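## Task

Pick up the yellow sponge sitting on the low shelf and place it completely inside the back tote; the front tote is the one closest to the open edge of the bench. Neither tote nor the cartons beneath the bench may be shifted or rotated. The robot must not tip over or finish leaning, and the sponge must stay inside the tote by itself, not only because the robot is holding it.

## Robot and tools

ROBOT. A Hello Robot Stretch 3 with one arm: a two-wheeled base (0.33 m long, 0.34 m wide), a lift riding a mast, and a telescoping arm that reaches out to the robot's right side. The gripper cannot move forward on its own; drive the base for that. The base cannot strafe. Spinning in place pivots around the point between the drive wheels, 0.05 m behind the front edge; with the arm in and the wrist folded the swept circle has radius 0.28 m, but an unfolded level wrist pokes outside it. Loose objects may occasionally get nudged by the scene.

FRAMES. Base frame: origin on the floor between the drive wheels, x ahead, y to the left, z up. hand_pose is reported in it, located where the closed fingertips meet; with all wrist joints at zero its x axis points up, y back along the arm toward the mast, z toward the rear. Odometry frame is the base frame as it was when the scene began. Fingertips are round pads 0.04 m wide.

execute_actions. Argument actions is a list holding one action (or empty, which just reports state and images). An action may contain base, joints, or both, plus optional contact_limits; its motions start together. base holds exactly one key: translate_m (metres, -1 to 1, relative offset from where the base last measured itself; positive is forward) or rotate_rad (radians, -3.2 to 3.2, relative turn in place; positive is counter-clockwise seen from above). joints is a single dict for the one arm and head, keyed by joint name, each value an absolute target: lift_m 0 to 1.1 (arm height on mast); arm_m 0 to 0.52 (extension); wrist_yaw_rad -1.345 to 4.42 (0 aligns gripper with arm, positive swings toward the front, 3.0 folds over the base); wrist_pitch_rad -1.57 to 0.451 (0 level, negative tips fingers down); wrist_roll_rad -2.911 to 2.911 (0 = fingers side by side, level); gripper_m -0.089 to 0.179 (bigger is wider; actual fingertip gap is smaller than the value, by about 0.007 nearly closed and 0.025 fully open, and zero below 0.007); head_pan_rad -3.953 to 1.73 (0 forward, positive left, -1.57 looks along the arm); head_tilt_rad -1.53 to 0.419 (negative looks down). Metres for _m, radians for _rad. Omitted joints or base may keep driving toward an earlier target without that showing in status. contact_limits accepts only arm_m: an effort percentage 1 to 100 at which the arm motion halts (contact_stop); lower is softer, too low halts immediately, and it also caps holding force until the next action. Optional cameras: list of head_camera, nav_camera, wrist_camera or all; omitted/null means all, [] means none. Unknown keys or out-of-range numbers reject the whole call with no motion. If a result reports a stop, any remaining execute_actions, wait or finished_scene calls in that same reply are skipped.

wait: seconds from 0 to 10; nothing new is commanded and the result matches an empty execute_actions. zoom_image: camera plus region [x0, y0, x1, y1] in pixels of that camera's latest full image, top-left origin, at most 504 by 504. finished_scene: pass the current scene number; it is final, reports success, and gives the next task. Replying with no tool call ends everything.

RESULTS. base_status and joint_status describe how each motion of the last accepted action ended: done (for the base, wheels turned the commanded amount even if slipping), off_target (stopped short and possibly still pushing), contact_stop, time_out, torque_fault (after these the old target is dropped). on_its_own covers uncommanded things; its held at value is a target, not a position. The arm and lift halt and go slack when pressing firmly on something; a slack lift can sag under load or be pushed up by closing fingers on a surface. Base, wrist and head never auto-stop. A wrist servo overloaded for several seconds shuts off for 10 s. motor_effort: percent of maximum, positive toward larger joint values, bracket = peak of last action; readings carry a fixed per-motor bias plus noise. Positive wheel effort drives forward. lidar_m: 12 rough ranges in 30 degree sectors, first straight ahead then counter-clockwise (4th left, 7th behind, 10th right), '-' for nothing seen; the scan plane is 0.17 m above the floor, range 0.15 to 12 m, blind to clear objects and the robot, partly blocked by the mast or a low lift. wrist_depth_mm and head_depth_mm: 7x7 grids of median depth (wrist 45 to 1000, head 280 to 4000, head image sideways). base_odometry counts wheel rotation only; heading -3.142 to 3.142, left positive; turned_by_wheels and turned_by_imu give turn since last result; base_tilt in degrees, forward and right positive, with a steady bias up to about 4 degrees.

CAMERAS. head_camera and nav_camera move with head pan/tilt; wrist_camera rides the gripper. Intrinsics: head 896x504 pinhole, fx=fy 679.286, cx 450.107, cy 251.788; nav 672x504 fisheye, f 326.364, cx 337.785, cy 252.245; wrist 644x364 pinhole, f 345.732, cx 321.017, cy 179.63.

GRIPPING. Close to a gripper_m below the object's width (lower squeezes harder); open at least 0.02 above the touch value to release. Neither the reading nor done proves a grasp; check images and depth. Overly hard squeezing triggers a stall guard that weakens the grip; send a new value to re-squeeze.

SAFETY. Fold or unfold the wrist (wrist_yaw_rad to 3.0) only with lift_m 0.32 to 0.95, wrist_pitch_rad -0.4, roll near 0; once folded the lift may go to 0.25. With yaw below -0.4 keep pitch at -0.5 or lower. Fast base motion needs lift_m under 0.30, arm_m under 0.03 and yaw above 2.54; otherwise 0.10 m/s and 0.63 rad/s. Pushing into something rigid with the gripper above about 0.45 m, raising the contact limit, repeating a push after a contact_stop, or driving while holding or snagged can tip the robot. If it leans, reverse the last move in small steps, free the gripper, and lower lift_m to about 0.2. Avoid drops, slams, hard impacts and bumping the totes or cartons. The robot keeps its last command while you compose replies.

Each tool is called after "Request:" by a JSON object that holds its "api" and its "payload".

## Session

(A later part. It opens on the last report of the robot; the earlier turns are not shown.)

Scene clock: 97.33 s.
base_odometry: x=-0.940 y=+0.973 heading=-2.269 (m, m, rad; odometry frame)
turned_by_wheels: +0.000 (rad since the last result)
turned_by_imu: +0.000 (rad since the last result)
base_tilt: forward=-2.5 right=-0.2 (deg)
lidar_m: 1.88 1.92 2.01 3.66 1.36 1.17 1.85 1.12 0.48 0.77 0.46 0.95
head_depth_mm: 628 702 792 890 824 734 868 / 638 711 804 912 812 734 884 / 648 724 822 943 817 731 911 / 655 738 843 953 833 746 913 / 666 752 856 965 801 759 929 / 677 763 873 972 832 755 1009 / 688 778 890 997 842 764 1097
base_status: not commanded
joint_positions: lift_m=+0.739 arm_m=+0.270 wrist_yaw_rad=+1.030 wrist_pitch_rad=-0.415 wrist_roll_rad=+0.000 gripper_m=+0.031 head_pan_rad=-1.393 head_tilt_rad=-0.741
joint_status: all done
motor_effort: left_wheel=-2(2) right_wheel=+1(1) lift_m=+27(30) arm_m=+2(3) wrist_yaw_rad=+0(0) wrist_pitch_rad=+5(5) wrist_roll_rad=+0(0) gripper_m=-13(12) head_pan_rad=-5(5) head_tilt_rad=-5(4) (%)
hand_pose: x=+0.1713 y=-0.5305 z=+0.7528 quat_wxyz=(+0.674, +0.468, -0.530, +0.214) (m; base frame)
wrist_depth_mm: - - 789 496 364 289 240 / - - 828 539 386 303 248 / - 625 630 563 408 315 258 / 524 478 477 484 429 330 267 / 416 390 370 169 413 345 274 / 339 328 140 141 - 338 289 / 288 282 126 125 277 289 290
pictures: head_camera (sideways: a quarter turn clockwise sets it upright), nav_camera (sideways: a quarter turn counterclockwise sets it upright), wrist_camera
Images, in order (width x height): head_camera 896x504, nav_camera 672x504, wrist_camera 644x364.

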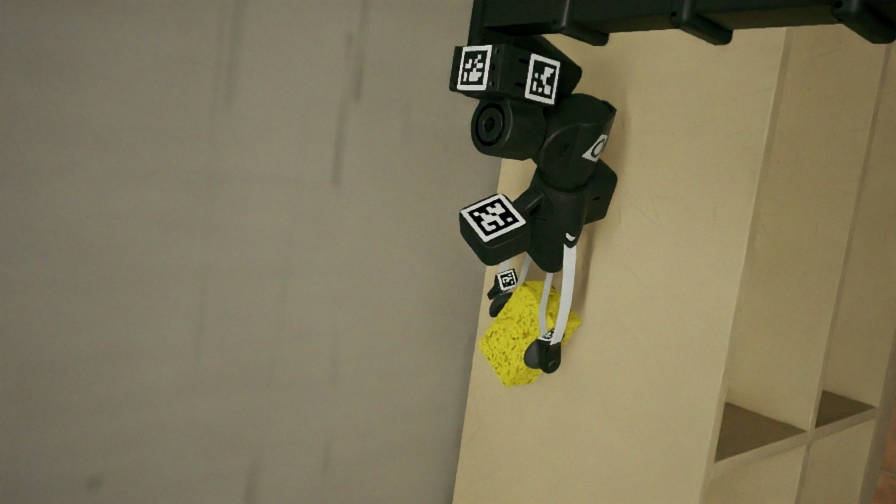

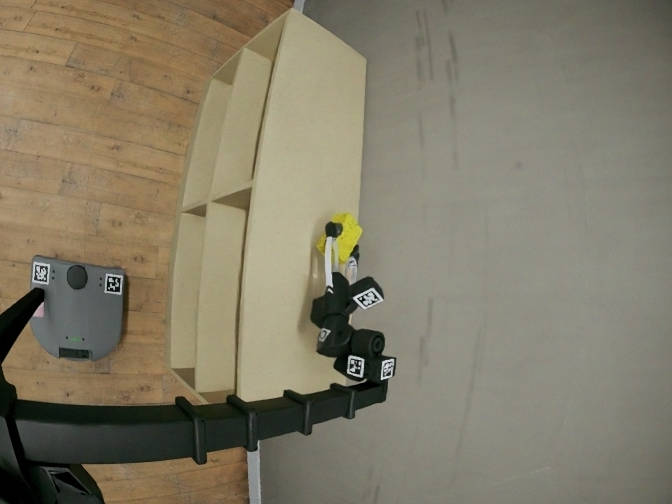

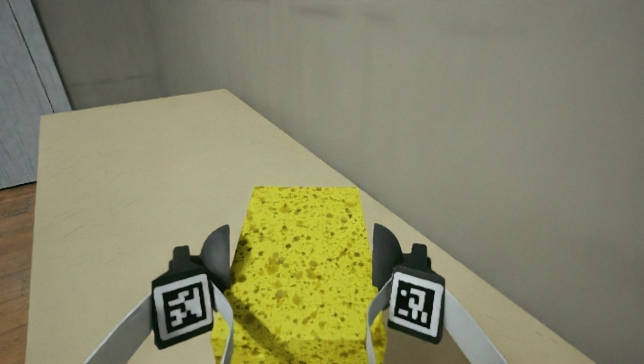

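Request:
{"api": "execute_actions", "payload": {"actions": [{"joints": {"arm_m": 0.0, "lift_m": 0.95, "head_pan_rad": 0.0, "head_tilt_rad": -0.45}}], "cameras": ["nav_camera", "wrist_camera"]}}

Request:
{"api": "execute_actions", "payload": {"actions": [{"base": {"rotate_rad": 2.2}, "joints": {"wrist_yaw_rad": 0.0}}]}}

Scene clock: 103.50 s.
base_odometry: x=-0.940 y=+0.973 heading=-2.269 (m, m, rad; odometry frame)
turned_by_wheels: +0.000 (rad since the last result)
turned_by_imu: +0.000 (rad since the last result)
base_tilt: forward=-2.6 right=-0.1 (deg)
lidar_m: 1.88 1.92 2.02 3.65 1.36 1.17 1.85 1.12 0.48 0.77 0.46 0.95
head_depth_mm: 1643 1760 1903 2028 2105 1122 1107 / 1627 1763 1902 2062 2179 1738 1420 / 1621 1734 1864 2034 2185 1741 1415 / 1613 1732 1870 2030 2158 1713 1402 / 1607 1724 1871 2019 2149 1727 1411 / 1610 1723 1853 2015 2118 1709 1395 / 1606 1720 1843 2011 2130 1707 1392
base_status: not commanded
joint_positions: lift_m=+0.949 arm_m=+0.001 wrist_yaw_rad=+1.030 wrist_pitch_rad=-0.415 wrist_roll_rad=+0.000 gripper_m=+0.031 head_pan_rad=-0.007 head_tilt_rad=-0.458
joint_status: all done
joint sent to its limit — the command would take arm_m past its lower limit, so that joint was sent only as far as its limit.
motor_effort: left_wheel=-2(2) right_wheel=+1(1) lift_m=+27(26) arm_m=-3(4) wrist_yaw_rad=+0(0) wrist_pitch_rad=+5(5) wrist_roll_rad=+0(0) gripper_m=-12(12) head_pan_rad=+4(56) head_tilt_rad=+3(25) (%)
hand_pose: x=+0.1713 y=-0.2622 z=+0.9628 quat_wxyz=(+0.674, +0.468, -0.530, +0.214) (m; base frame)
wrist_depth_mm: - - - 914 681 549 447 / - - - - 725 554 467 / - - - - 768 595 485 / - - 927 873 816 616 496 / - - 759 169 755 630 518 / - - 141 142 - 607 541 / - - 126 125 506 527 529
pictures: nav_camera (sideways: a quarter turn counterclockwise sets it upright), wrist_camera
Images, in order (width x height): nav_camera 672x504, wrist_camera 644x364.

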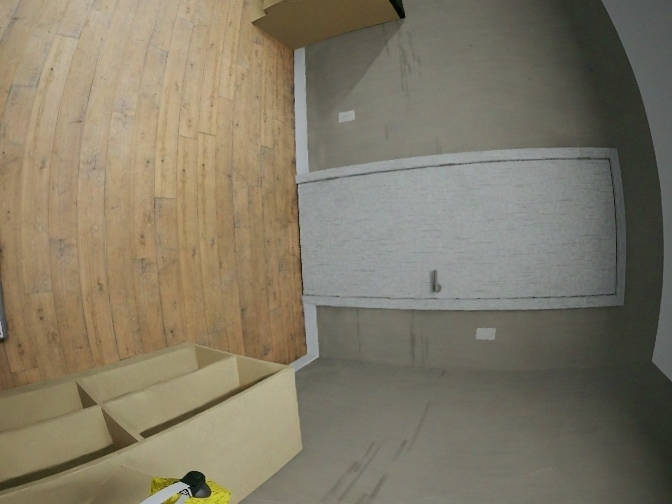

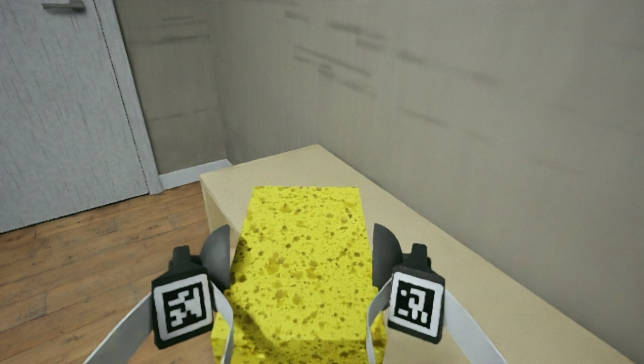

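Scene clock: 107.97 s.
base_odometry: x=-0.940 y=+0.973 heading=-0.069 (m, m, rad; odometry frame)
turned_by_wheels: +2.200 (rad since the last result)
turned_by_imu: +2.193 (rad since the last result)
base_tilt: forward=-2.5 right=-0.2 (deg)
lidar_m: 1.22 1.17 1.84 0.48 0.48 0.77 0.46 0.95 1.88 2.01 2.03 3.67
head_depth_mm: 3630 3817 3939 3287 2250 1752 1424 / 3783 3986 - 3272 2296 1755 1422 / 3269 3595 3749 2482 2212 1740 1416 / 2864 3052 1740 2483 2007 1722 1407 / 2477 2637 1567 2513 1805 1705 1399 / 2211 2350 1547 2459 1787 1558 1406 / 2005 2101 1524 1233 1323 1460 1397
base_status: done
joint_positions: lift_m=+0.949 arm_m=+0.001 wrist_yaw_rad=+0.002 wrist_pitch_rad=-0.415 wrist_roll_rad=+0.000 gripper_m=+0.031 head_pan_rad=-0.007 head_tilt_rad=-0.458
joint_status: all done
motor_effort: left_wheel=-2(6) right_wheel=+2(4) lift_m=+27(27) arm_m=-4(4) wrist_yaw_rad=-3(4) wrist_pitch_rad=+5(6) wrist_roll_rad=+0(0) gripper_m=-12(12) head_pan_rad=+4(5) head_tilt_rad=+3(4) (%)
hand_pose: x=-0.0210 y=-0.3712 z=+0.9628 quat_wxyz=(+0.692, +0.147, -0.691, -0.145) (m; base frame)
wrist_depth_mm: - - - - - - - / - - - - - - - / - - - - - - - / - - - - - - - / - - - 168 - - - / - - 141 142 - - - / - - 126 125 - - -
pictures: head_camera (sideways: a quarter turn clockwise sets it upright), nav_camera (sideways: a quarter turn counterclockwise sets it upright), wrist_camera
Images, in order (width x height): head_camera 896x504, nav_camera 672x504, wrist_camera 644x364.

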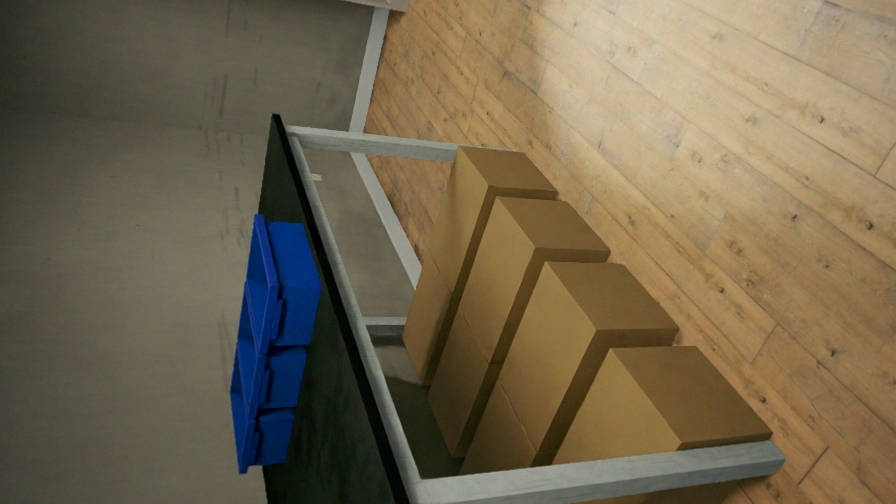

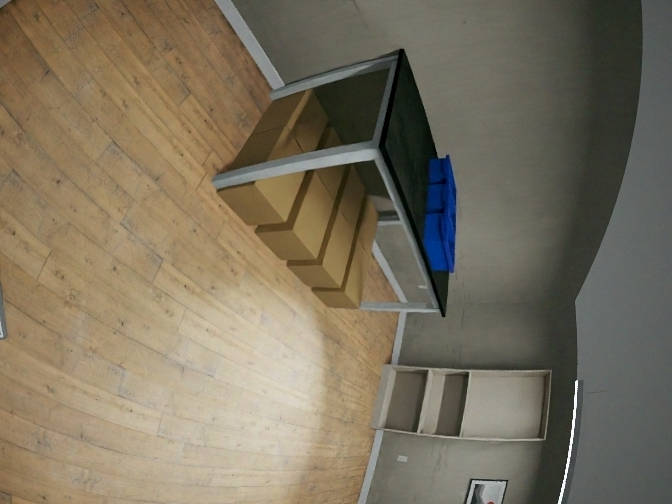

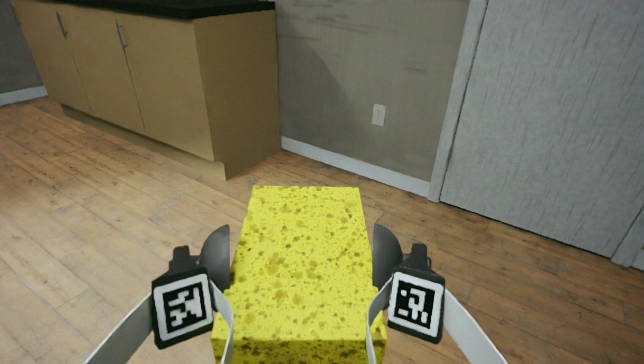

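Request:
{"api": "zoom_image", "payload": {"camera": "head_camera", "region": [180, 90, 480, 504]}}

Region (180, 90, 480, 504) of head_camera's 896x504 image, scaled by 1.217, with more detail than that image has; it fills the left 365 columns of this view, and the rest is white.

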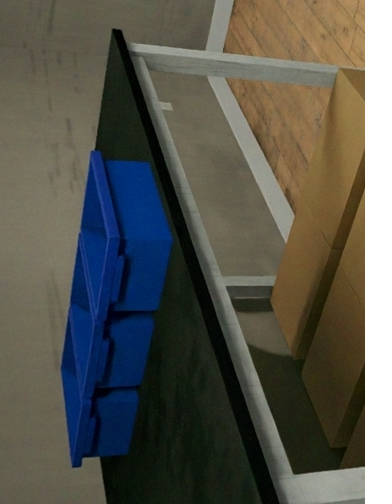

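Request:
{"api": "execute_actions", "payload": {"actions": [{"base": {"rotate_rad": -0.28}, "joints": {"lift_m": 1.098, "wrist_pitch_rad": -0.3}}], "cameras": []}}

Request:
{"api": "execute_actions", "payload": {"actions": [{"base": {"translate_m": 1.0}}], "cameras": ["nav_camera"]}}

Scene clock: 119.40 s.
base_odometry: x=-0.940 y=+0.973 heading=-0.349 (m, m, rad; odometry frame)
turned_by_wheels: -0.280 (rad since the last result)
turned_by_imu: -0.279 (rad since the last result)
base_tilt: forward=-2.4 right=+0.0 (deg)
lidar_m: 1.72 1.17 1.66 1.39 0.54 0.70 0.49 0.46 0.95 1.89 2.02 2.89
head_depth_mm: 3349 3500 3712 3308 2296 1761 1407 / 3475 3658 - 3247 2249 1738 1432 / 3542 3800 3945 3242 2257 1737 1417 / 3651 3958 - 3114 2249 1748 1412 / 3763 - - 2596 2225 1727 1400 / 3296 3461 3430 2450 2003 1718 1401 / 2763 2892 1592 2453 1792 1686 1389
base_status: done
joint_positions: lift_m=+1.097 arm_m=+0.001 wrist_yaw_rad=+0.002 wrist_pitch_rad=-0.324 wrist_roll_rad=+0.000 gripper_m=+0.031 head_pan_rad=-0.007 head_tilt_rad=-0.458
joint_status: all done
motor_effort: left_wheel=+3(7) right_wheel=-3(5) lift_m=+27(28) arm_m=-3(3) wrist_yaw_rad=-2(3) wrist_pitch_rad=+9(9) wrist_roll_rad=+0(0) gripper_m=-12(11) head_pan_rad=+4(5) head_tilt_rad=+3(4) (%)
hand_pose: x=-0.0211 y=-0.3816 z=+1.1317 quat_wxyz=(+0.698, +0.115, -0.697, -0.114) (m; base frame)
wrist_depth_mm: - - - - - - - / - - - - - - - / - - - - - - - / - - - - - - - / - - - 170 - - - / - - 141 142 - - - / - - 126 125 - - -
pictures: none
No camera images: the call's "cameras" was empty. Leave "cameras" out to get every camera's image.

Scene clock: 130.47 s.
base_odometry: x=-0.001 y=+0.631 heading=-0.349 (m, m, rad; odometry frame)
turned_by_wheels: +0.000 (rad since the last result)
turned_by_imu: +0.002 (rad since the last result)
base_tilt: forward=-2.5 right=-0.2 (deg)
lidar_m: 1.09 0.68 0.61 0.61 1.84 1.31 1.44 1.78 2.22 1.73 1.95 2.73
head_depth_mm: 2490 2654 2796 2967 2262 1746 1428 / 2584 2737 2937 2973 2272 1739 1427 / 2701 2875 3119 3040 2241 1747 1417 / 2770 2957 3219 3213 2260 1725 1417 / 2863 3079 3302 3130 2229 1738 1401 / 2641 2826 2901 1429 1567 1478 1399 / 2266 2374 2346 2512 2208 1363 1225
base_status: done
joint_positions: lift_m=+1.097 arm_m=+0.001 wrist_yaw_rad=+0.002 wrist_pitch_rad=-0.324 wrist_roll_rad=+0.000 gripper_m=+0.031 head_pan_rad=-0.007 head_tilt_rad=-0.458
joint_status: not commanded
motor_effort: left_wheel=+2(8) right_wheel=-3(3) lift_m=+27(27) arm_m=-3(3) wrist_yaw_rad=-2(2) wrist_pitch_rad=+9(9) wrist_roll_rad=+0(0) gripper_m=-13(12) head_pan_rad=+5(5) head_tilt_rad=+3(4) (%)
hand_pose: x=-0.0211 y=-0.3816 z=+1.1317 quat_wxyz=(+0.698, +0.115, -0.697, -0.114) (m; base frame)
wrist_depth_mm: - - - - - - - / - - - - - - - / - - - - - - - / - - - - - - - / - - - 169 - - - / - - 141 141 - - - / - - 126 125 - - -
pictures: nav_camera (sideways: a quarter turn counterclockwise sets it upright)
Images, in order (width x height): nav_camera 672x504.

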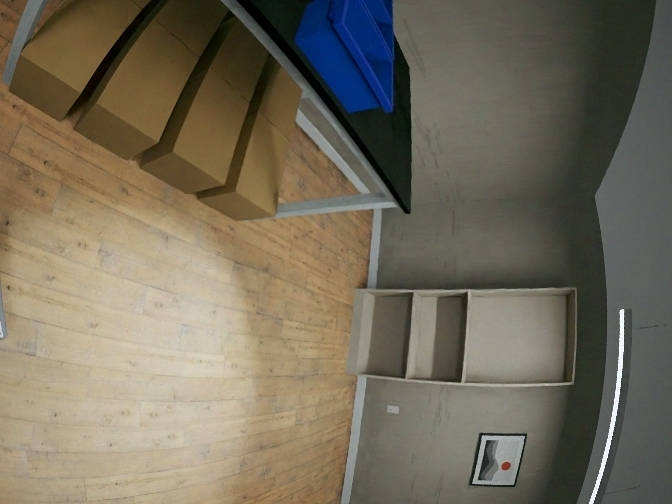

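Request:
{"api": "execute_actions", "payload": {"actions": [{"base": {"translate_m": 0.46}, "joints": {"head_pan_rad": 1.15, "head_tilt_rad": -0.5}}], "cameras": ["head_camera"]}}

Scene clock: 137.17 s.
base_odometry: x=+0.432 y=+0.474 heading=-0.349 (m, m, rad; odometry frame)
turned_by_wheels: +0.000 (rad since the last result)
turned_by_imu: +0.001 (rad since the last result)
base_tilt: forward=-2.5 right=-0.1 (deg)
lidar_m: 0.83 0.51 0.46 0.46 0.59 2.05 1.75 2.21 2.37 1.78 2.11 2.33
head_depth_mm: 1209 1305 1366 887 642 1264 1128 / 1197 1288 1352 882 613 1287 1126 / 1190 1281 1344 682 549 1243 1095 / 1173 1264 1049 691 542 1218 1118 / 1163 1262 1045 683 535 1200 1143 / 1157 1248 1030 675 529 1207 1084 / 1142 1241 1291 662 531 1197 1076
base_status: done
joint_positions: lift_m=+1.097 arm_m=+0.001 wrist_yaw_rad=+0.002 wrist_pitch_rad=-0.324 wrist_roll_rad=+0.000 gripper_m=+0.031 head_pan_rad=+1.143 head_tilt_rad=-0.494
joint_status: all done
motor_effort: left_wheel=+2(7) right_wheel=-2(3) lift_m=+27(27) arm_m=-3(3) wrist_yaw_rad=-2(2) wrist_pitch_rad=+9(9) wrist_roll_rad=+0(0) gripper_m=-12(12) head_pan_rad=+5(56) head_tilt_rad=-3(9) (%)
hand_pose: x=-0.0211 y=-0.3816 z=+1.1317 quat_wxyz=(+0.698, +0.115, -0.697, -0.114) (m; base frame)
wrist_depth_mm: - - - - - - - / - - - - - - - / - - - - - - - / - - - - - - - / - - - 169 - - - / - - 141 142 - - - / - - 126 125 - - -
pictures: head_camera (sideways: a quarter turn clockwise sets it upright)
Images, in order (width x height): head_camera 896x504.

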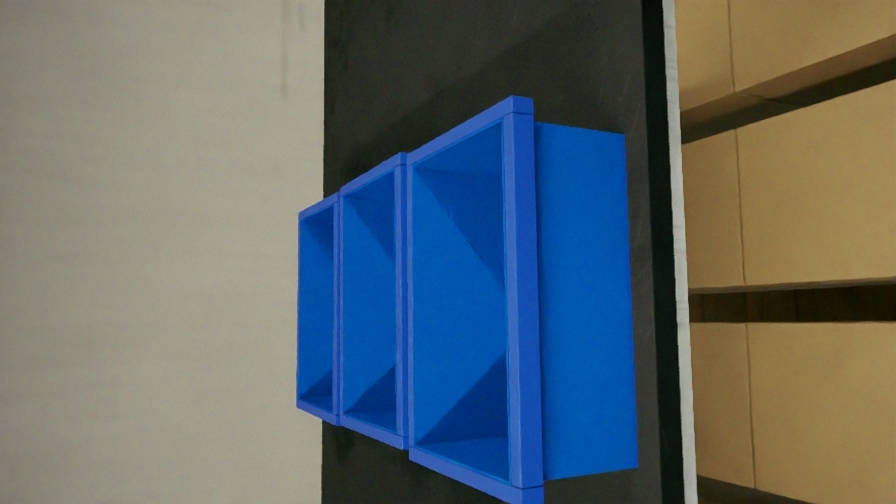

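Request:
{"api": "execute_actions", "payload": {"actions": [{"base": {"rotate_rad": 1.41}, "joints": {"head_pan_rad": 0.0, "head_tilt_rad": -0.7}}], "cameras": ["head_camera"]}}

Scene clock: 143.47 s.
base_odometry: x=+0.432 y=+0.474 heading=+1.061 (m, m, rad; odometry frame)
turned_by_wheels: +1.410 (rad since the last result)
turned_by_imu: +1.406 (rad since the last result)
base_tilt: forward=-2.6 right=-0.2 (deg)
lidar_m: 0.46 0.51 0.84 1.75 2.37 2.38 1.78 1.94 2.32 2.34 0.57 0.47
head_depth_mm: 1138 959 645 517 1259 1142 982 / 1156 835 653 530 1255 1142 975 / 1172 839 658 542 1349 1280 1160 / 1195 1187 640 556 1313 1129 1004 / 1220 1164 806 613 1344 1125 1024 / 1245 1165 800 630 1339 1179 1109 / 1261 1154 796 630 1338 1121 1094
base_status: done
joint_positions: lift_m=+1.097 arm_m=+0.001 wrist_yaw_rad=+0.002 wrist_pitch_rad=-0.324 wrist_roll_rad=+0.000 gripper_m=+0.031 head_pan_rad=+0.007 head_tilt_rad=-0.691
joint_status: all done
motor_effort: left_wheel=-2(6) right_wheel=+2(5) lift_m=+27(27) arm_m=-3(3) wrist_yaw_rad=-2(2) wrist_pitch_rad=+9(8) wrist_roll_rad=+0(0) gripper_m=-12(12) head_pan_rad=-5(56) head_tilt_rad=-5(22) (%)
hand_pose: x=-0.0211 y=-0.3816 z=+1.1317 quat_wxyz=(+0.698, +0.115, -0.697, -0.114) (m; base frame)
wrist_depth_mm: - - - - - - - / - - - - - - - / - - - - - - - / 691 - - - - - - / 550 - - 169 - - - / - 733 141 142 - - - / - - 126 125 - - -
pictures: head_camera (sideways: a quarter turn clockwise sets it upright)
Images, in order (width x height): head_camera 896x504.

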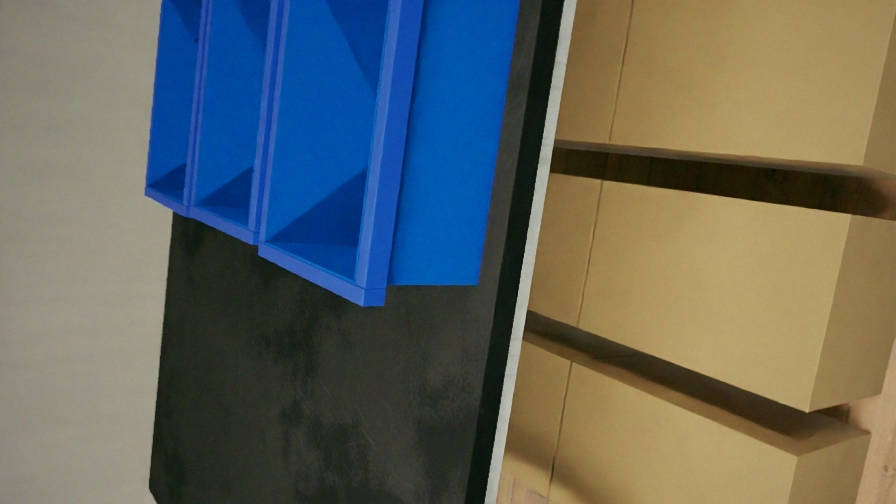

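Request:
{"api": "execute_actions", "payload": {"actions": [{"base": {"translate_m": 0.215}}], "cameras": []}}

Scene clock: 147.37 s.
base_odometry: x=+0.536 y=+0.662 heading=+1.061 (m, m, rad; odometry frame)
turned_by_wheels: +0.000 (rad since the last result)
turned_by_imu: +0.000 (rad since the last result)
base_tilt: forward=-2.6 right=-0.2 (deg)
lidar_m: 0.25 0.28 0.44 1.74 1.98 2.60 1.99 2.17 2.40 0.60 0.31 0.25
head_depth_mm: 959 1015 651 476 501 361 918 / 975 1030 652 484 498 372 935 / 994 1057 649 493 494 386 990 / 1013 1083 810 472 395 391 950 / 1023 1102 806 610 368 407 967 / 1047 1117 801 610 492 423 1021 / 1061 1137 793 606 490 430 973
base_status: done
joint_positions: lift_m=+1.097 arm_m=+0.001 wrist_yaw_rad=+0.002 wrist_pitch_rad=-0.324 wrist_roll_rad=+0.000 gripper_m=+0.031 head_pan_rad=+0.007 head_tilt_rad=-0.691
joint_status: not commanded
motor_effort: left_wheel=-3(4) right_wheel=+2(4) lift_m=+27(27) arm_m=-3(3) wrist_yaw_rad=-2(2) wrist_pitch_rad=+9(9) wrist_roll_rad=+0(0) gripper_m=-12(13) head_pan_rad=-6(5) head_tilt_rad=-4(4) (%)
hand_pose: x=-0.0211 y=-0.3816 z=+1.1317 quat_wxyz=(+0.698, +0.115, -0.697, -0.114) (m; base frame)
wrist_depth_mm: - - - - - - - / - - - - - - - / - - - - - - - / 693 694 - - - - - / 542 542 544 169 - - - / 449 446 141 141 - - - / 380 401 126 125 - - -
pictures: none
No camera images: the call's "cameras" was empty. Leave "cameras" out to get every camera's image.

Request:
{"api": "execute_actions", "payload": {"actions": [{"base": {"rotate_rad": 1.383}, "joints": {"head_pan_rad": -2.2, "head_tilt_rad": -0.6}}]}}

Scene clock: 151.30 s.
base_odometry: x=+0.536 y=+0.662 heading=+2.444 (m, m, rad; odometry frame)
turned_by_wheels: +1.383 (rad since the last result)
turned_by_imu: +1.379 (rad since the last result)
base_tilt: forward=-2.4 right=-0.1 (deg)
lidar_m: 1.74 1.96 2.68 2.00 2.04 2.73 2.35 0.36 0.27 0.25 0.26 0.35
head_depth_mm: - - 1845 715 592 1526 1069 / - - 1067 684 551 1177 1023 / - - 1129 - 523 1119 1059 / - - - - 499 447 1012 / - - - - - 415 992 / - - - - - 381 401 / - - - - - 356 372
base_status: done
joint_positions: lift_m=+1.097 arm_m=+0.001 wrist_yaw_rad=+0.002 wrist_pitch_rad=-0.324 wrist_roll_rad=+0.000 gripper_m=+0.031 head_pan_rad=-2.193 head_tilt_rad=-0.606
joint_status: all done
motor_effort: left_wheel=-3(7) right_wheel=+2(5) lift_m=+27(27) arm_m=-3(3) wrist_yaw_rad=-2(2) wrist_pitch_rad=+9(9) wrist_roll_rad=+0(0) gripper_m=-12(12) head_pan_rad=-5(57) head_tilt_rad=+2(12) (%)
hand_pose: x=-0.0211 y=-0.3816 z=+1.1317 quat_wxyz=(+0.698, +0.115, -0.697, -0.114) (m; base frame)
wrist_depth_mm: 829 809 831 832 832 856 845 / 834 857 887 886 906 903 893 / 926 944 906 669 926 938 960 / 688 694 628 457 477 734 766 / 546 551 387 168 477 520 560 / 437 454 140 142 - 301 471 / 373 248 126 126 284 272 378
pictures: head_camera (sideways: a quarter turn clockwise sets it upright), nav_camera (sideways: a quarter turn counterclockwise sets it upright), wrist_camera
Images, in order (width x height): head_camera 896x504, nav_camera 672x504, wrist_camera 644x364.

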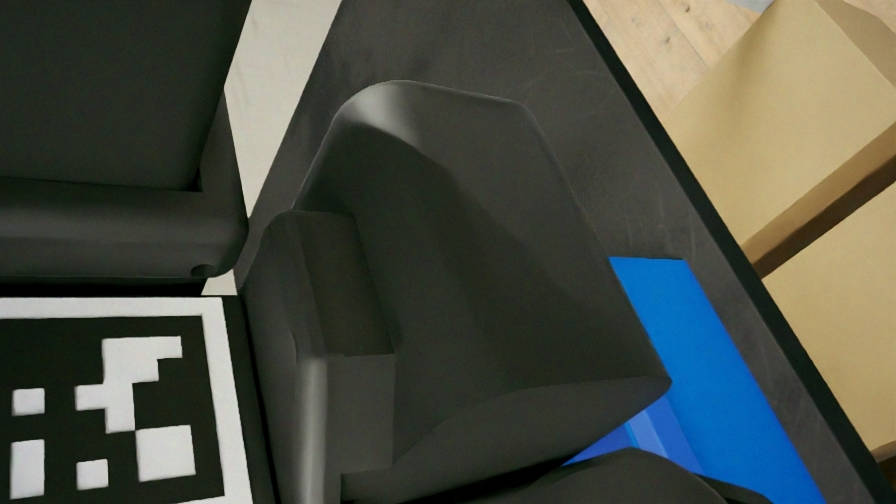

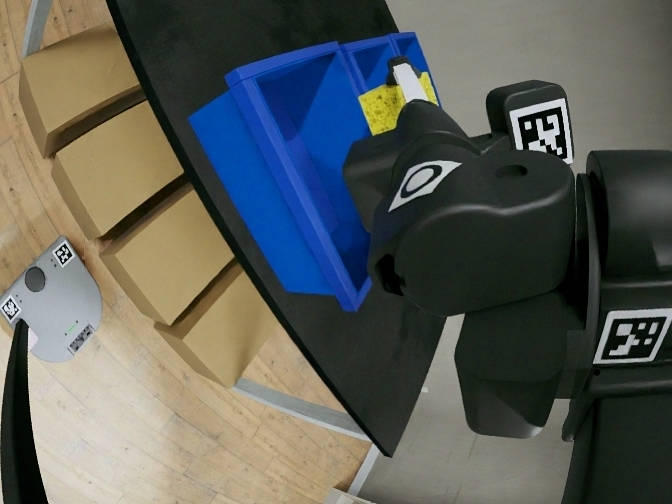

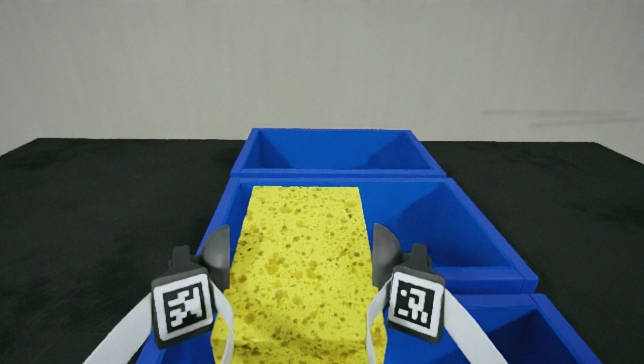

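Request:
{"api": "execute_actions", "payload": {"actions": [{"base": {"translate_m": -0.03}, "joints": {"arm_m": 0.46, "wrist_pitch_rad": -0.5}}], "cameras": ["wrist_camera", "nav_camera"]}}

Scene clock: 162.63 s.
base_odometry: x=+0.559 y=+0.642 heading=+2.443 (m, m, rad; odometry frame)
turned_by_wheels: +0.000 (rad since the last result)
turned_by_imu: -0.001 (rad since the last result)
base_tilt: forward=-2.5 right=-0.2 (deg)
lidar_m: 1.77 1.98 2.68 1.99 2.04 2.71 2.32 0.36 0.26 0.25 0.26 0.35
head_depth_mm: - - 1881 714 593 1526 1069 / - - 1006 714 551 1178 1021 / - - 997 707 549 1121 1043 / - - 988 704 547 458 1058 / - 1272 979 700 395 414 988 / - 1183 975 514 496 381 401 / - 1115 965 499 514 346 373
base_status: done
joint_positions: lift_m=+1.097 arm_m=+0.460 wrist_yaw_rad=+0.001 wrist_pitch_rad=-0.513 wrist_roll_rad=+0.000 gripper_m=+0.031 head_pan_rad=-2.193 head_tilt_rad=-0.606
joint_status: all done
motor_effort: left_wheel=-3(7) right_wheel=+2(3) lift_m=+27(27) arm_m=+3(3) wrist_yaw_rad=-1(2) wrist_pitch_rad=+5(9) wrist_roll_rad=+0(0) gripper_m=-12(12) head_pan_rad=-5(5) head_tilt_rad=+2(3) (%)
hand_pose: x=-0.0214 y=-0.8161 z=+1.0893 quat_wxyz=(+0.684, +0.180, -0.684, -0.180) (m; base frame)
wrist_depth_mm: 429 426 436 435 434 439 445 / 458 469 473 474 471 489 486 / 517 508 523 524 527 533 549 / 483 485 490 496 495 508 516 / 405 244 240 169 430 406 425 / 348 239 140 141 - 251 368 / 194 259 126 125 303 235 305
pictures: nav_camera (sideways: a quarter turn counterclockwise sets it upright), wrist_camera
Images, in order (width x height): nav_camera 672x504, wrist_camera 644x364.

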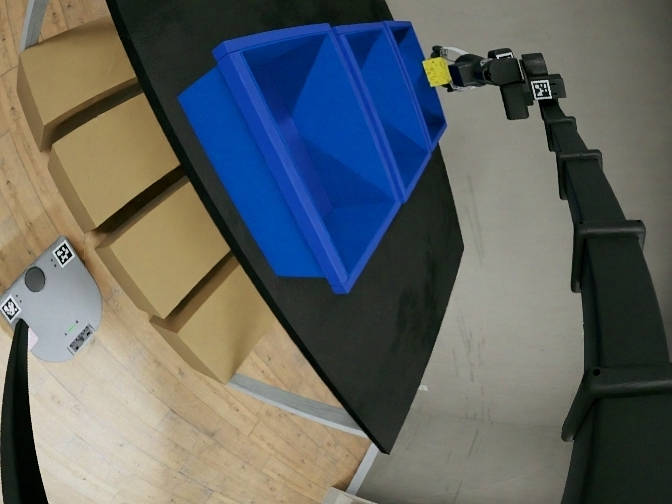

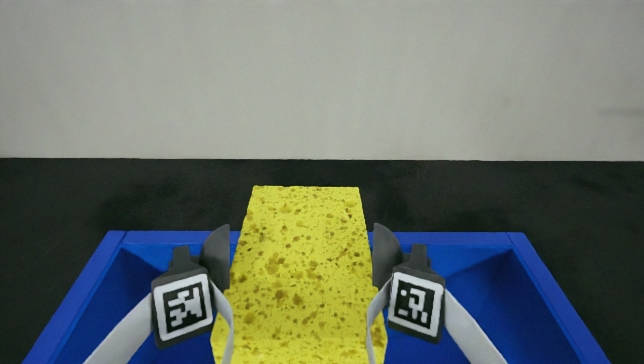

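Request:
{"api": "execute_actions", "payload": {"actions": [{"joints": {"arm_m": 0.49, "wrist_pitch_rad": -0.9}}], "cameras": ["wrist_camera", "nav_camera"]}}

Scene clock: 164.83 s.
base_odometry: x=+0.559 y=+0.642 heading=+2.443 (m, m, rad; odometry frame)
turned_by_wheels: +0.000 (rad since the last result)
turned_by_imu: +0.000 (rad since the last result)
base_tilt: forward=-2.5 right=-0.2 (deg)
lidar_m: 1.77 1.98 2.67 1.99 2.04 2.71 2.31 0.36 0.26 0.25 0.26 0.35
head_depth_mm: - - 1915 716 592 1533 1078 / - - 1004 709 551 1176 1018 / - - 994 705 549 1118 1037 / - - 986 705 545 459 1062 / - 1266 980 699 395 414 989 / - 1180 972 514 496 380 401 / - 1112 963 498 514 346 373
base_status: not commanded
joint_positions: lift_m=+1.097 arm_m=+0.490 wrist_yaw_rad=+0.001 wrist_pitch_rad=-0.906 wrist_roll_rad=+0.000 gripper_m=+0.031 head_pan_rad=-2.193 head_tilt_rad=-0.606
joint_status: all done
motor_effort: left_wheel=-2(2) right_wheel=+2(2) lift_m=+27(27) arm_m=+3(3) wrist_yaw_rad=-1(1) wrist_pitch_rad=+2(5) wrist_roll_rad=+0(0) gripper_m=-12(12) head_pan_rad=-5(4) head_tilt_rad=+3(3) (%)
hand_pose: x=-0.0215 y=-0.7738 z=+1.0196 quat_wxyz=(+0.636, +0.310, -0.635, -0.310) (m; base frame)
wrist_depth_mm: 388 394 400 404 415 415 428 / 200 201 201 204 206 208 384 / 180 226 235 237 236 227 197 / 183 259 283 269 292 248 179 / 184 263 265 169 281 248 171 / 184 242 141 142 - 247 170 / 181 228 126 125 235 231 169
pictures: nav_camera (sideways: a quarter turn counterclockwise sets it upright), wrist_camera
Images, in order (width x height): nav_camera 672x504, wrist_camera 644x364.

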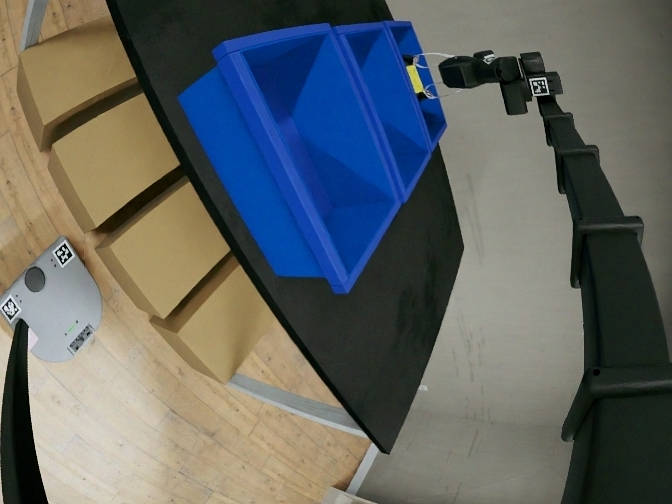

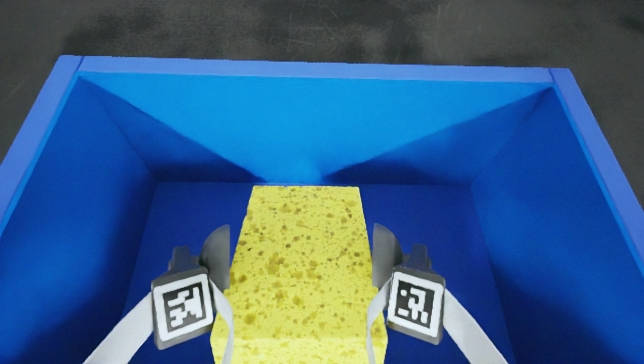

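Request:
{"api": "execute_actions", "payload": {"actions": [{"joints": {"lift_m": 1.065}}], "cameras": ["wrist_camera"]}}

Scene clock: 167.40 s.
base_odometry: x=+0.559 y=+0.642 heading=+2.443 (m, m, rad; odometry frame)
turned_by_wheels: +0.000 (rad since the last result)
turned_by_imu: +0.000 (rad since the last result)
base_tilt: forward=-2.5 right=-0.2 (deg)
lidar_m: 1.76 1.98 2.69 1.99 2.04 2.71 2.32 0.36 0.26 0.25 0.26 0.35
head_depth_mm: - - - - 589 1541 1069 / - - - 654 552 1173 1021 / - - - 678 548 1115 1042 / - - - 674 545 459 1059 / 1138 - 923 698 395 414 983 / - - 968 514 496 381 401 / - - 960 499 514 346 373
base_status: not commanded
joint_positions: lift_m=+1.066 arm_m=+0.490 wrist_yaw_rad=+0.001 wrist_pitch_rad=-0.907 wrist_roll_rad=+0.000 gripper_m=+0.031 head_pan_rad=-2.193 head_tilt_rad=-0.606
joint_status: all done
motor_effort: left_wheel=-2(2) right_wheel=+2(1) lift_m=+10(25) arm_m=+2(2) wrist_yaw_rad=-1(0) wrist_pitch_rad=+2(2) wrist_roll_rad=+0(0) gripper_m=-12(12) head_pan_rad=-5(5) head_tilt_rad=+3(2) (%)
hand_pose: x=-0.0215 y=-0.7737 z=+0.9876 quat_wxyz=(+0.636, +0.310, -0.635, -0.310) (m; base frame)
wrist_depth_mm: 170 172 174 177 179 180 368 / 181 194 197 195 197 198 172 / 183 225 236 236 238 228 171 / 184 250 260 263 266 249 171 / 185 234 231 168 249 240 169 / 184 219 140 142 - 225 170 / 181 203 126 125 208 212 170
pictures: wrist_camera
Images, in order (width x height): wrist_camera 644x364.

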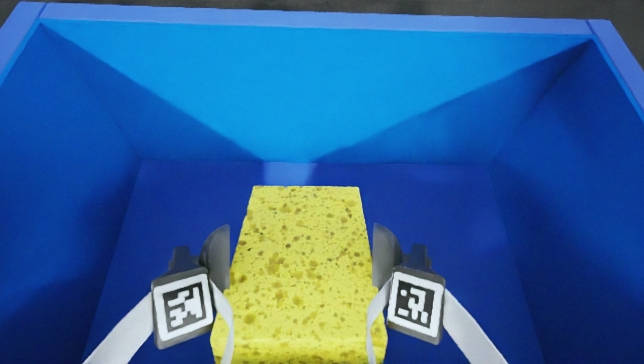

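Request:
{"api": "execute_actions", "payload": {"actions": [{"joints": {"lift_m": 1.052}}], "cameras": ["wrist_camera"]}}

Scene clock: 171.30 s.
base_odometry: x=+0.559 y=+0.642 heading=+2.443 (m, m, rad; odometry frame)
turned_by_wheels: +0.000 (rad since the last result)
turned_by_imu: +0.000 (rad since the last result)
base_tilt: forward=-2.5 right=-0.1 (deg)
lidar_m: 1.77 1.99 2.68 1.99 2.04 2.71 2.32 0.36 0.26 0.25 0.26 0.35
head_depth_mm: 1530 - - - 1710 1540 1069 / 1409 - - - 533 1177 1018 / 1328 - - - 550 1111 1042 / 1230 - - - 547 459 1059 / 1150 - - 695 396 415 991 / 1066 - 894 514 495 380 401 / 1018 - 914 499 513 346 373
base_status: not commanded
joint_positions: lift_m=+1.053 arm_m=+0.490 wrist_yaw_rad=+0.001 wrist_pitch_rad=-0.907 wrist_roll_rad=+0.000 gripper_m=+0.031 head_pan_rad=-2.193 head_tilt_rad=-0.606
joint_status: all done
motor_effort: left_wheel=-2(2) right_wheel=+2(2) lift_m=+10(10) arm_m=+3(3) wrist_yaw_rad=-1(1) wrist_pitch_rad=+2(2) wrist_roll_rad=+0(0) gripper_m=-12(12) head_pan_rad=-5(5) head_tilt_rad=+3(3) (%)
hand_pose: x=-0.0215 y=-0.7737 z=+0.9747 quat_wxyz=(+0.636, +0.310, -0.635, -0.310) (m; base frame)
wrist_depth_mm: 167 167 167 168 167 168 167 / 181 195 195 198 197 197 172 / 184 226 236 235 236 229 171 / 184 236 244 199 251 244 171 / 183 224 216 166 235 230 170 / 184 208 141 141 - 213 170 / 180 193 127 127 196 200 170
pictures: wrist_camera
Images, in order (width x height): wrist_camera 644x364.

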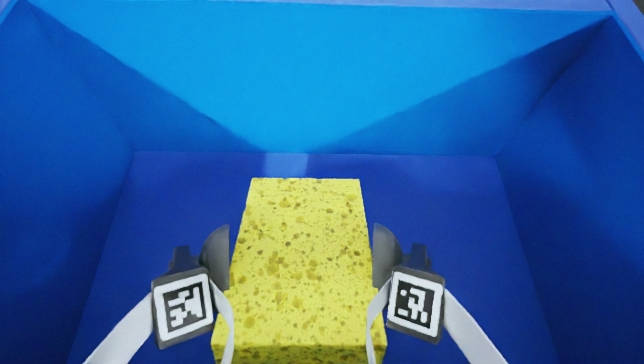

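Request:
{"api": "execute_actions", "payload": {"actions": [{"joints": {"gripper_m": 0.11}}], "cameras": ["wrist_camera"]}}

Request:
{"api": "execute_actions", "payload": {"actions": [{"joints": {"lift_m": 1.098}}], "cameras": ["wrist_camera", "nav_camera"]}}

Scene clock: 173.43 s.
base_odometry: x=+0.559 y=+0.642 heading=+2.443 (m, m, rad; odometry frame)
turned_by_wheels: +0.000 (rad since the last result)
turned_by_imu: +0.000 (rad since the last result)
base_tilt: forward=-2.5 right=-0.1 (deg)
lidar_m: 1.77 1.99 2.68 1.99 2.04 2.72 2.32 0.36 0.26 0.25 0.26 0.35
head_depth_mm: 1527 - - - 1718 1539 1061 / 1420 - - - 534 1182 1020 / 1333 - - - 548 1116 1038 / 1233 - - - 547 459 1061 / 1144 - - 699 395 414 987 / 1075 - 899 514 495 381 401 / 1010 - 910 498 515 346 373
base_status: not commanded
joint_positions: lift_m=+1.053 arm_m=+0.490 wrist_yaw_rad=+0.001 wrist_pitch_rad=-0.907 wrist_roll_rad=+0.000 gripper_m=+0.110 head_pan_rad=-2.193 head_tilt_rad=-0.606
joint_status: all done
motor_effort: left_wheel=-2(3) right_wheel=+2(2) lift_m=+10(10) arm_m=+3(3) wrist_yaw_rad=-1(1) wrist_pitch_rad=+2(2) wrist_roll_rad=+0(0) gripper_m=+0(85) head_pan_rad=-5(5) head_tilt_rad=+3(3) (%)
hand_pose: x=-0.0215 y=-0.7737 z=+0.9747 quat_wxyz=(+0.636, +0.310, -0.635, -0.310) (m; base frame)
wrist_depth_mm: 167 167 167 167 169 168 168 / 180 196 195 196 196 197 171 / 182 227 236 236 237 228 171 / 184 239 245 248 250 245 171 / 184 223 222 179 231 231 170 / 179 - 203 167 213 216 169 / - 190 189 157 198 198 170
pictures: wrist_camera
Images, in order (width x height): wrist_camera 644x364.

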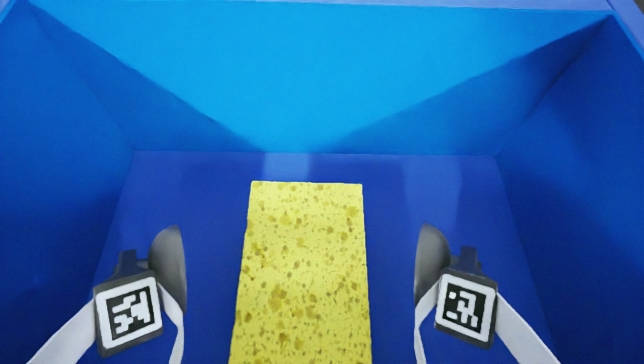

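Scene clock: 174.67 s.
base_odometry: x=+0.559 y=+0.642 heading=+2.443 (m, m, rad; odometry frame)
turned_by_wheels: +0.000 (rad since the last result)
turned_by_imu: +0.000 (rad since the last result)
base_tilt: forward=-2.6 right=-0.2 (deg)
lidar_m: 1.77 1.98 2.69 1.99 2.05 2.72 2.32 0.36 0.26 0.25 0.26 0.35
head_depth_mm: - - 1878 715 593 1533 1073 / - - 1008 713 550 1176 1022 / - - 998 707 548 1120 1041 / - - 988 701 546 459 1057 / - 1262 976 698 396 414 989 / - 1184 971 513 496 381 401 / - 1110 961 500 514 346 373
base_status: not commanded
joint_positions: lift_m=+1.097 arm_m=+0.490 wrist_yaw_rad=+0.001 wrist_pitch_rad=-0.907 wrist_roll_rad=+0.000 gripper_m=+0.110 head_pan_rad=-2.193 head_tilt_rad=-0.606
joint_status: all done
motor_effort: left_wheel=-2(3) right_wheel=+2(2) lift_m=+27(28) arm_m=+3(3) wrist_yaw_rad=-1(1) wrist_pitch_rad=+3(2) wrist_roll_rad=+0(0) gripper_m=+1(1) head_pan_rad=-5(5) head_tilt_rad=+3(3) (%)
hand_pose: x=-0.0215 y=-0.7737 z=+1.0195 quat_wxyz=(+0.636, +0.310, -0.635, -0.310) (m; base frame)
wrist_depth_mm: 392 392 401 408 421 420 427 / 199 201 202 204 206 210 378 / 180 225 236 235 236 228 199 / 184 260 288 288 294 249 179 / 183 243 271 228 278 247 171 / 180 - 247 212 259 232 170 / - 231 232 196 241 236 171
pictures: nav_camera (sideways: a quarter turn counterclockwise sets it upright), wrist_camera
Images, in order (width x height): nav_camera 672x504, wrist_camera 644x364.

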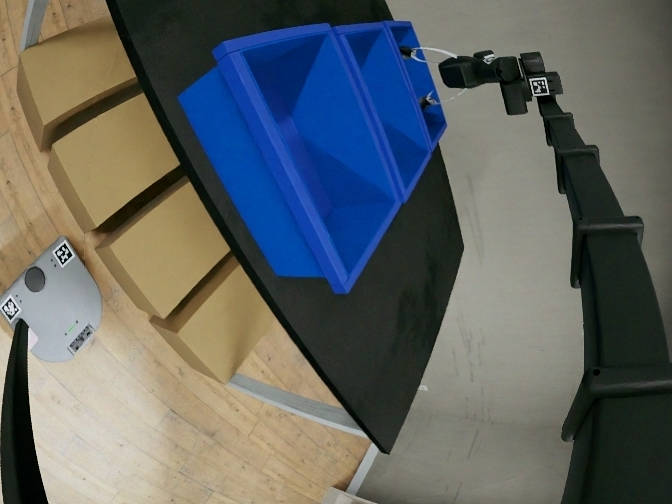

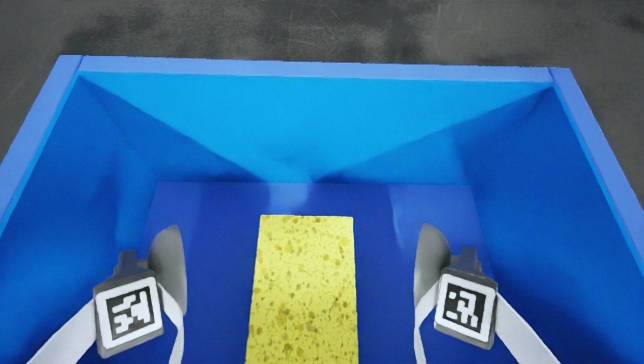

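Request:
{"api": "execute_actions", "payload": {"actions": [{"joints": {"arm_m": 0.45, "wrist_pitch_rad": -0.45}}], "cameras": ["wrist_camera", "nav_camera"]}}

Request:
{"api": "execute_actions", "payload": {"actions": [{"joints": {"arm_m": 0.3, "wrist_pitch_rad": -0.55}}], "cameras": ["wrist_camera", "nav_camera"]}}

Scene clock: 177.40 s.
base_odometry: x=+0.559 y=+0.642 heading=+2.443 (m, m, rad; odometry frame)
turned_by_wheels: +0.000 (rad since the last result)
turned_by_imu: +0.000 (rad since the last result)
base_tilt: forward=-2.4 right=-0.2 (deg)
lidar_m: 1.77 1.99 2.69 1.99 2.04 2.72 2.32 0.36 0.26 0.25 0.26 0.35
head_depth_mm: - - 1906 717 593 1535 1066 / - - 1004 713 550 1180 1021 / - - 1000 709 548 1116 1039 / - - 988 703 548 459 1060 / - 1270 979 698 396 415 991 / - 1186 977 514 497 381 401 / - 1118 963 498 514 347 373
base_status: not commanded
joint_positions: lift_m=+1.097 arm_m=+0.450 wrist_yaw_rad=+0.001 wrist_pitch_rad=-0.472 wrist_roll_rad=+0.000 gripper_m=+0.110 head_pan_rad=-2.193 head_tilt_rad=-0.606
joint_status: all done
motor_effort: left_wheel=-3(3) right_wheel=+2(2) lift_m=+27(27) arm_m=-4(2) wrist_yaw_rad=-1(1) wrist_pitch_rad=+8(8) wrist_roll_rad=+0(0) gripper_m=+0(0) head_pan_rad=-5(4) head_tilt_rad=+2(3) (%)
hand_pose: x=-0.0213 y=-0.8125 z=+1.0982 quat_wxyz=(+0.688, +0.166, -0.687, -0.165) (m; base frame)
wrist_depth_mm: 428 432 435 446 442 445 450 / 467 471 471 474 478 482 489 / 510 514 527 521 528 536 539 / 514 517 524 531 533 536 551 / 425 444 436 433 443 449 450 / 361 - 262 266 266 238 384 / 319 281 301 306 306 252 321
pictures: nav_camera (sideways: a quarter turn counterclockwise sets it upright), wrist_camera
Images, in order (width x height): nav_camera 672x504, wrist_camera 644x364.

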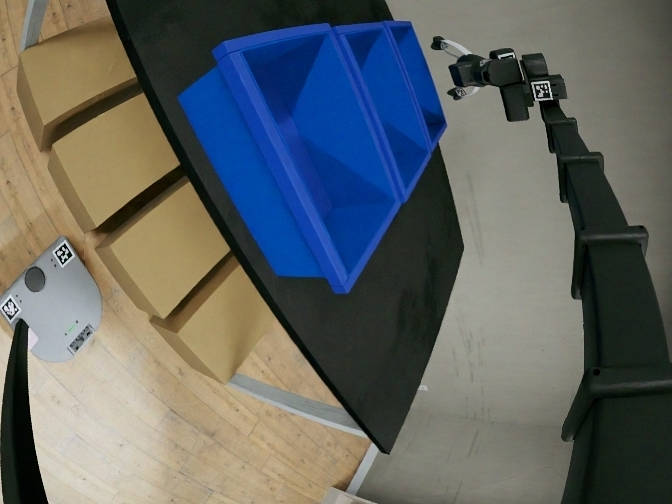

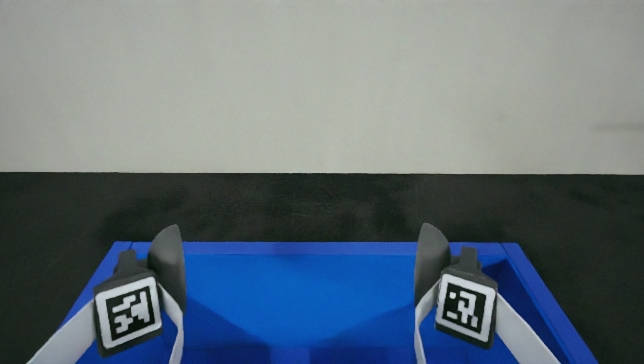

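Scene clock: 179.77 s.
base_odometry: x=+0.559 y=+0.642 heading=+2.443 (m, m, rad; odometry frame)
turned_by_wheels: +0.000 (rad since the last result)
turned_by_imu: +0.000 (rad since the last result)
base_tilt: forward=-2.5 right=-0.3 (deg)
lidar_m: 1.77 1.98 2.68 1.99 2.03 2.71 2.32 0.36 0.26 0.25 0.26 0.35
head_depth_mm: - - 1882 716 591 1547 1069 / - - 1005 712 553 1178 1024 / - - 1000 709 549 1113 1049 / - - 989 705 544 459 1061 / - 1262 978 700 396 413 989 / - 1191 967 515 495 381 401 / - 1111 962 498 513 346 373
base_status: not commanded
joint_positions: lift_m=+1.097 arm_m=+0.300 wrist_yaw_rad=+0.001 wrist_pitch_rad=-0.561 wrist_roll_rad=+0.000 gripper_m=+0.110 head_pan_rad=-2.193 head_tilt_rad=-0.606
joint_status: all done
motor_effort: left_wheel=-2(2) right_wheel=+2(2) lift_m=+27(27) arm_m=-4(3) wrist_yaw_rad=-1(1) wrist_pitch_rad=+4(6) wrist_roll_rad=+0(0) gripper_m=+0(0) head_pan_rad=-5(5) head_tilt_rad=+2(3) (%)
hand_pose: x=-0.0214 y=-0.6494 z=+1.0794 quat_wxyz=(+0.680, +0.196, -0.679, -0.196) (m; base frame)
wrist_depth_mm: 584 585 586 589 593 601 610 / 614 624 635 643 656 667 658 / 534 522 374 381 378 581 584 / 445 334 419 411 415 437 477 / 381 233 230 326 375 251 402 / 322 - 204 207 210 213 341 / 236 231 229 233 239 251 194
pictures: nav_camera (sideways: a quarter turn counterclockwise sets it upright), wrist_camera
Images, in order (width x height): nav_camera 672x504, wrist_camera 644x364.

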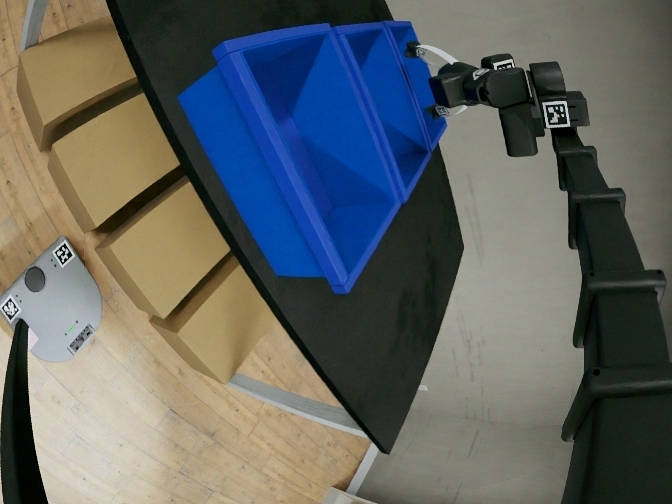

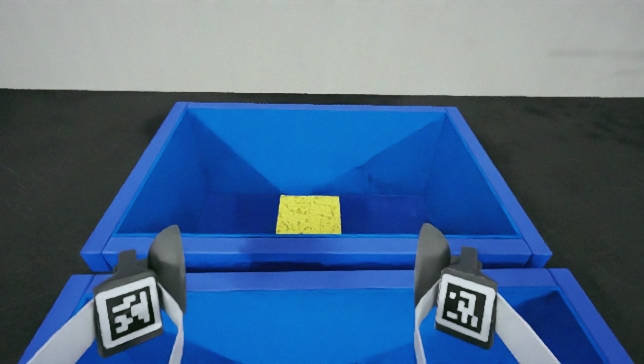

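The sponge is lying flat inside the back tote, and the gripper is clear of the totes.

Request:
{"api": "finished_scene", "payload": {"scene": 2}}

The scene is finished: the task was done.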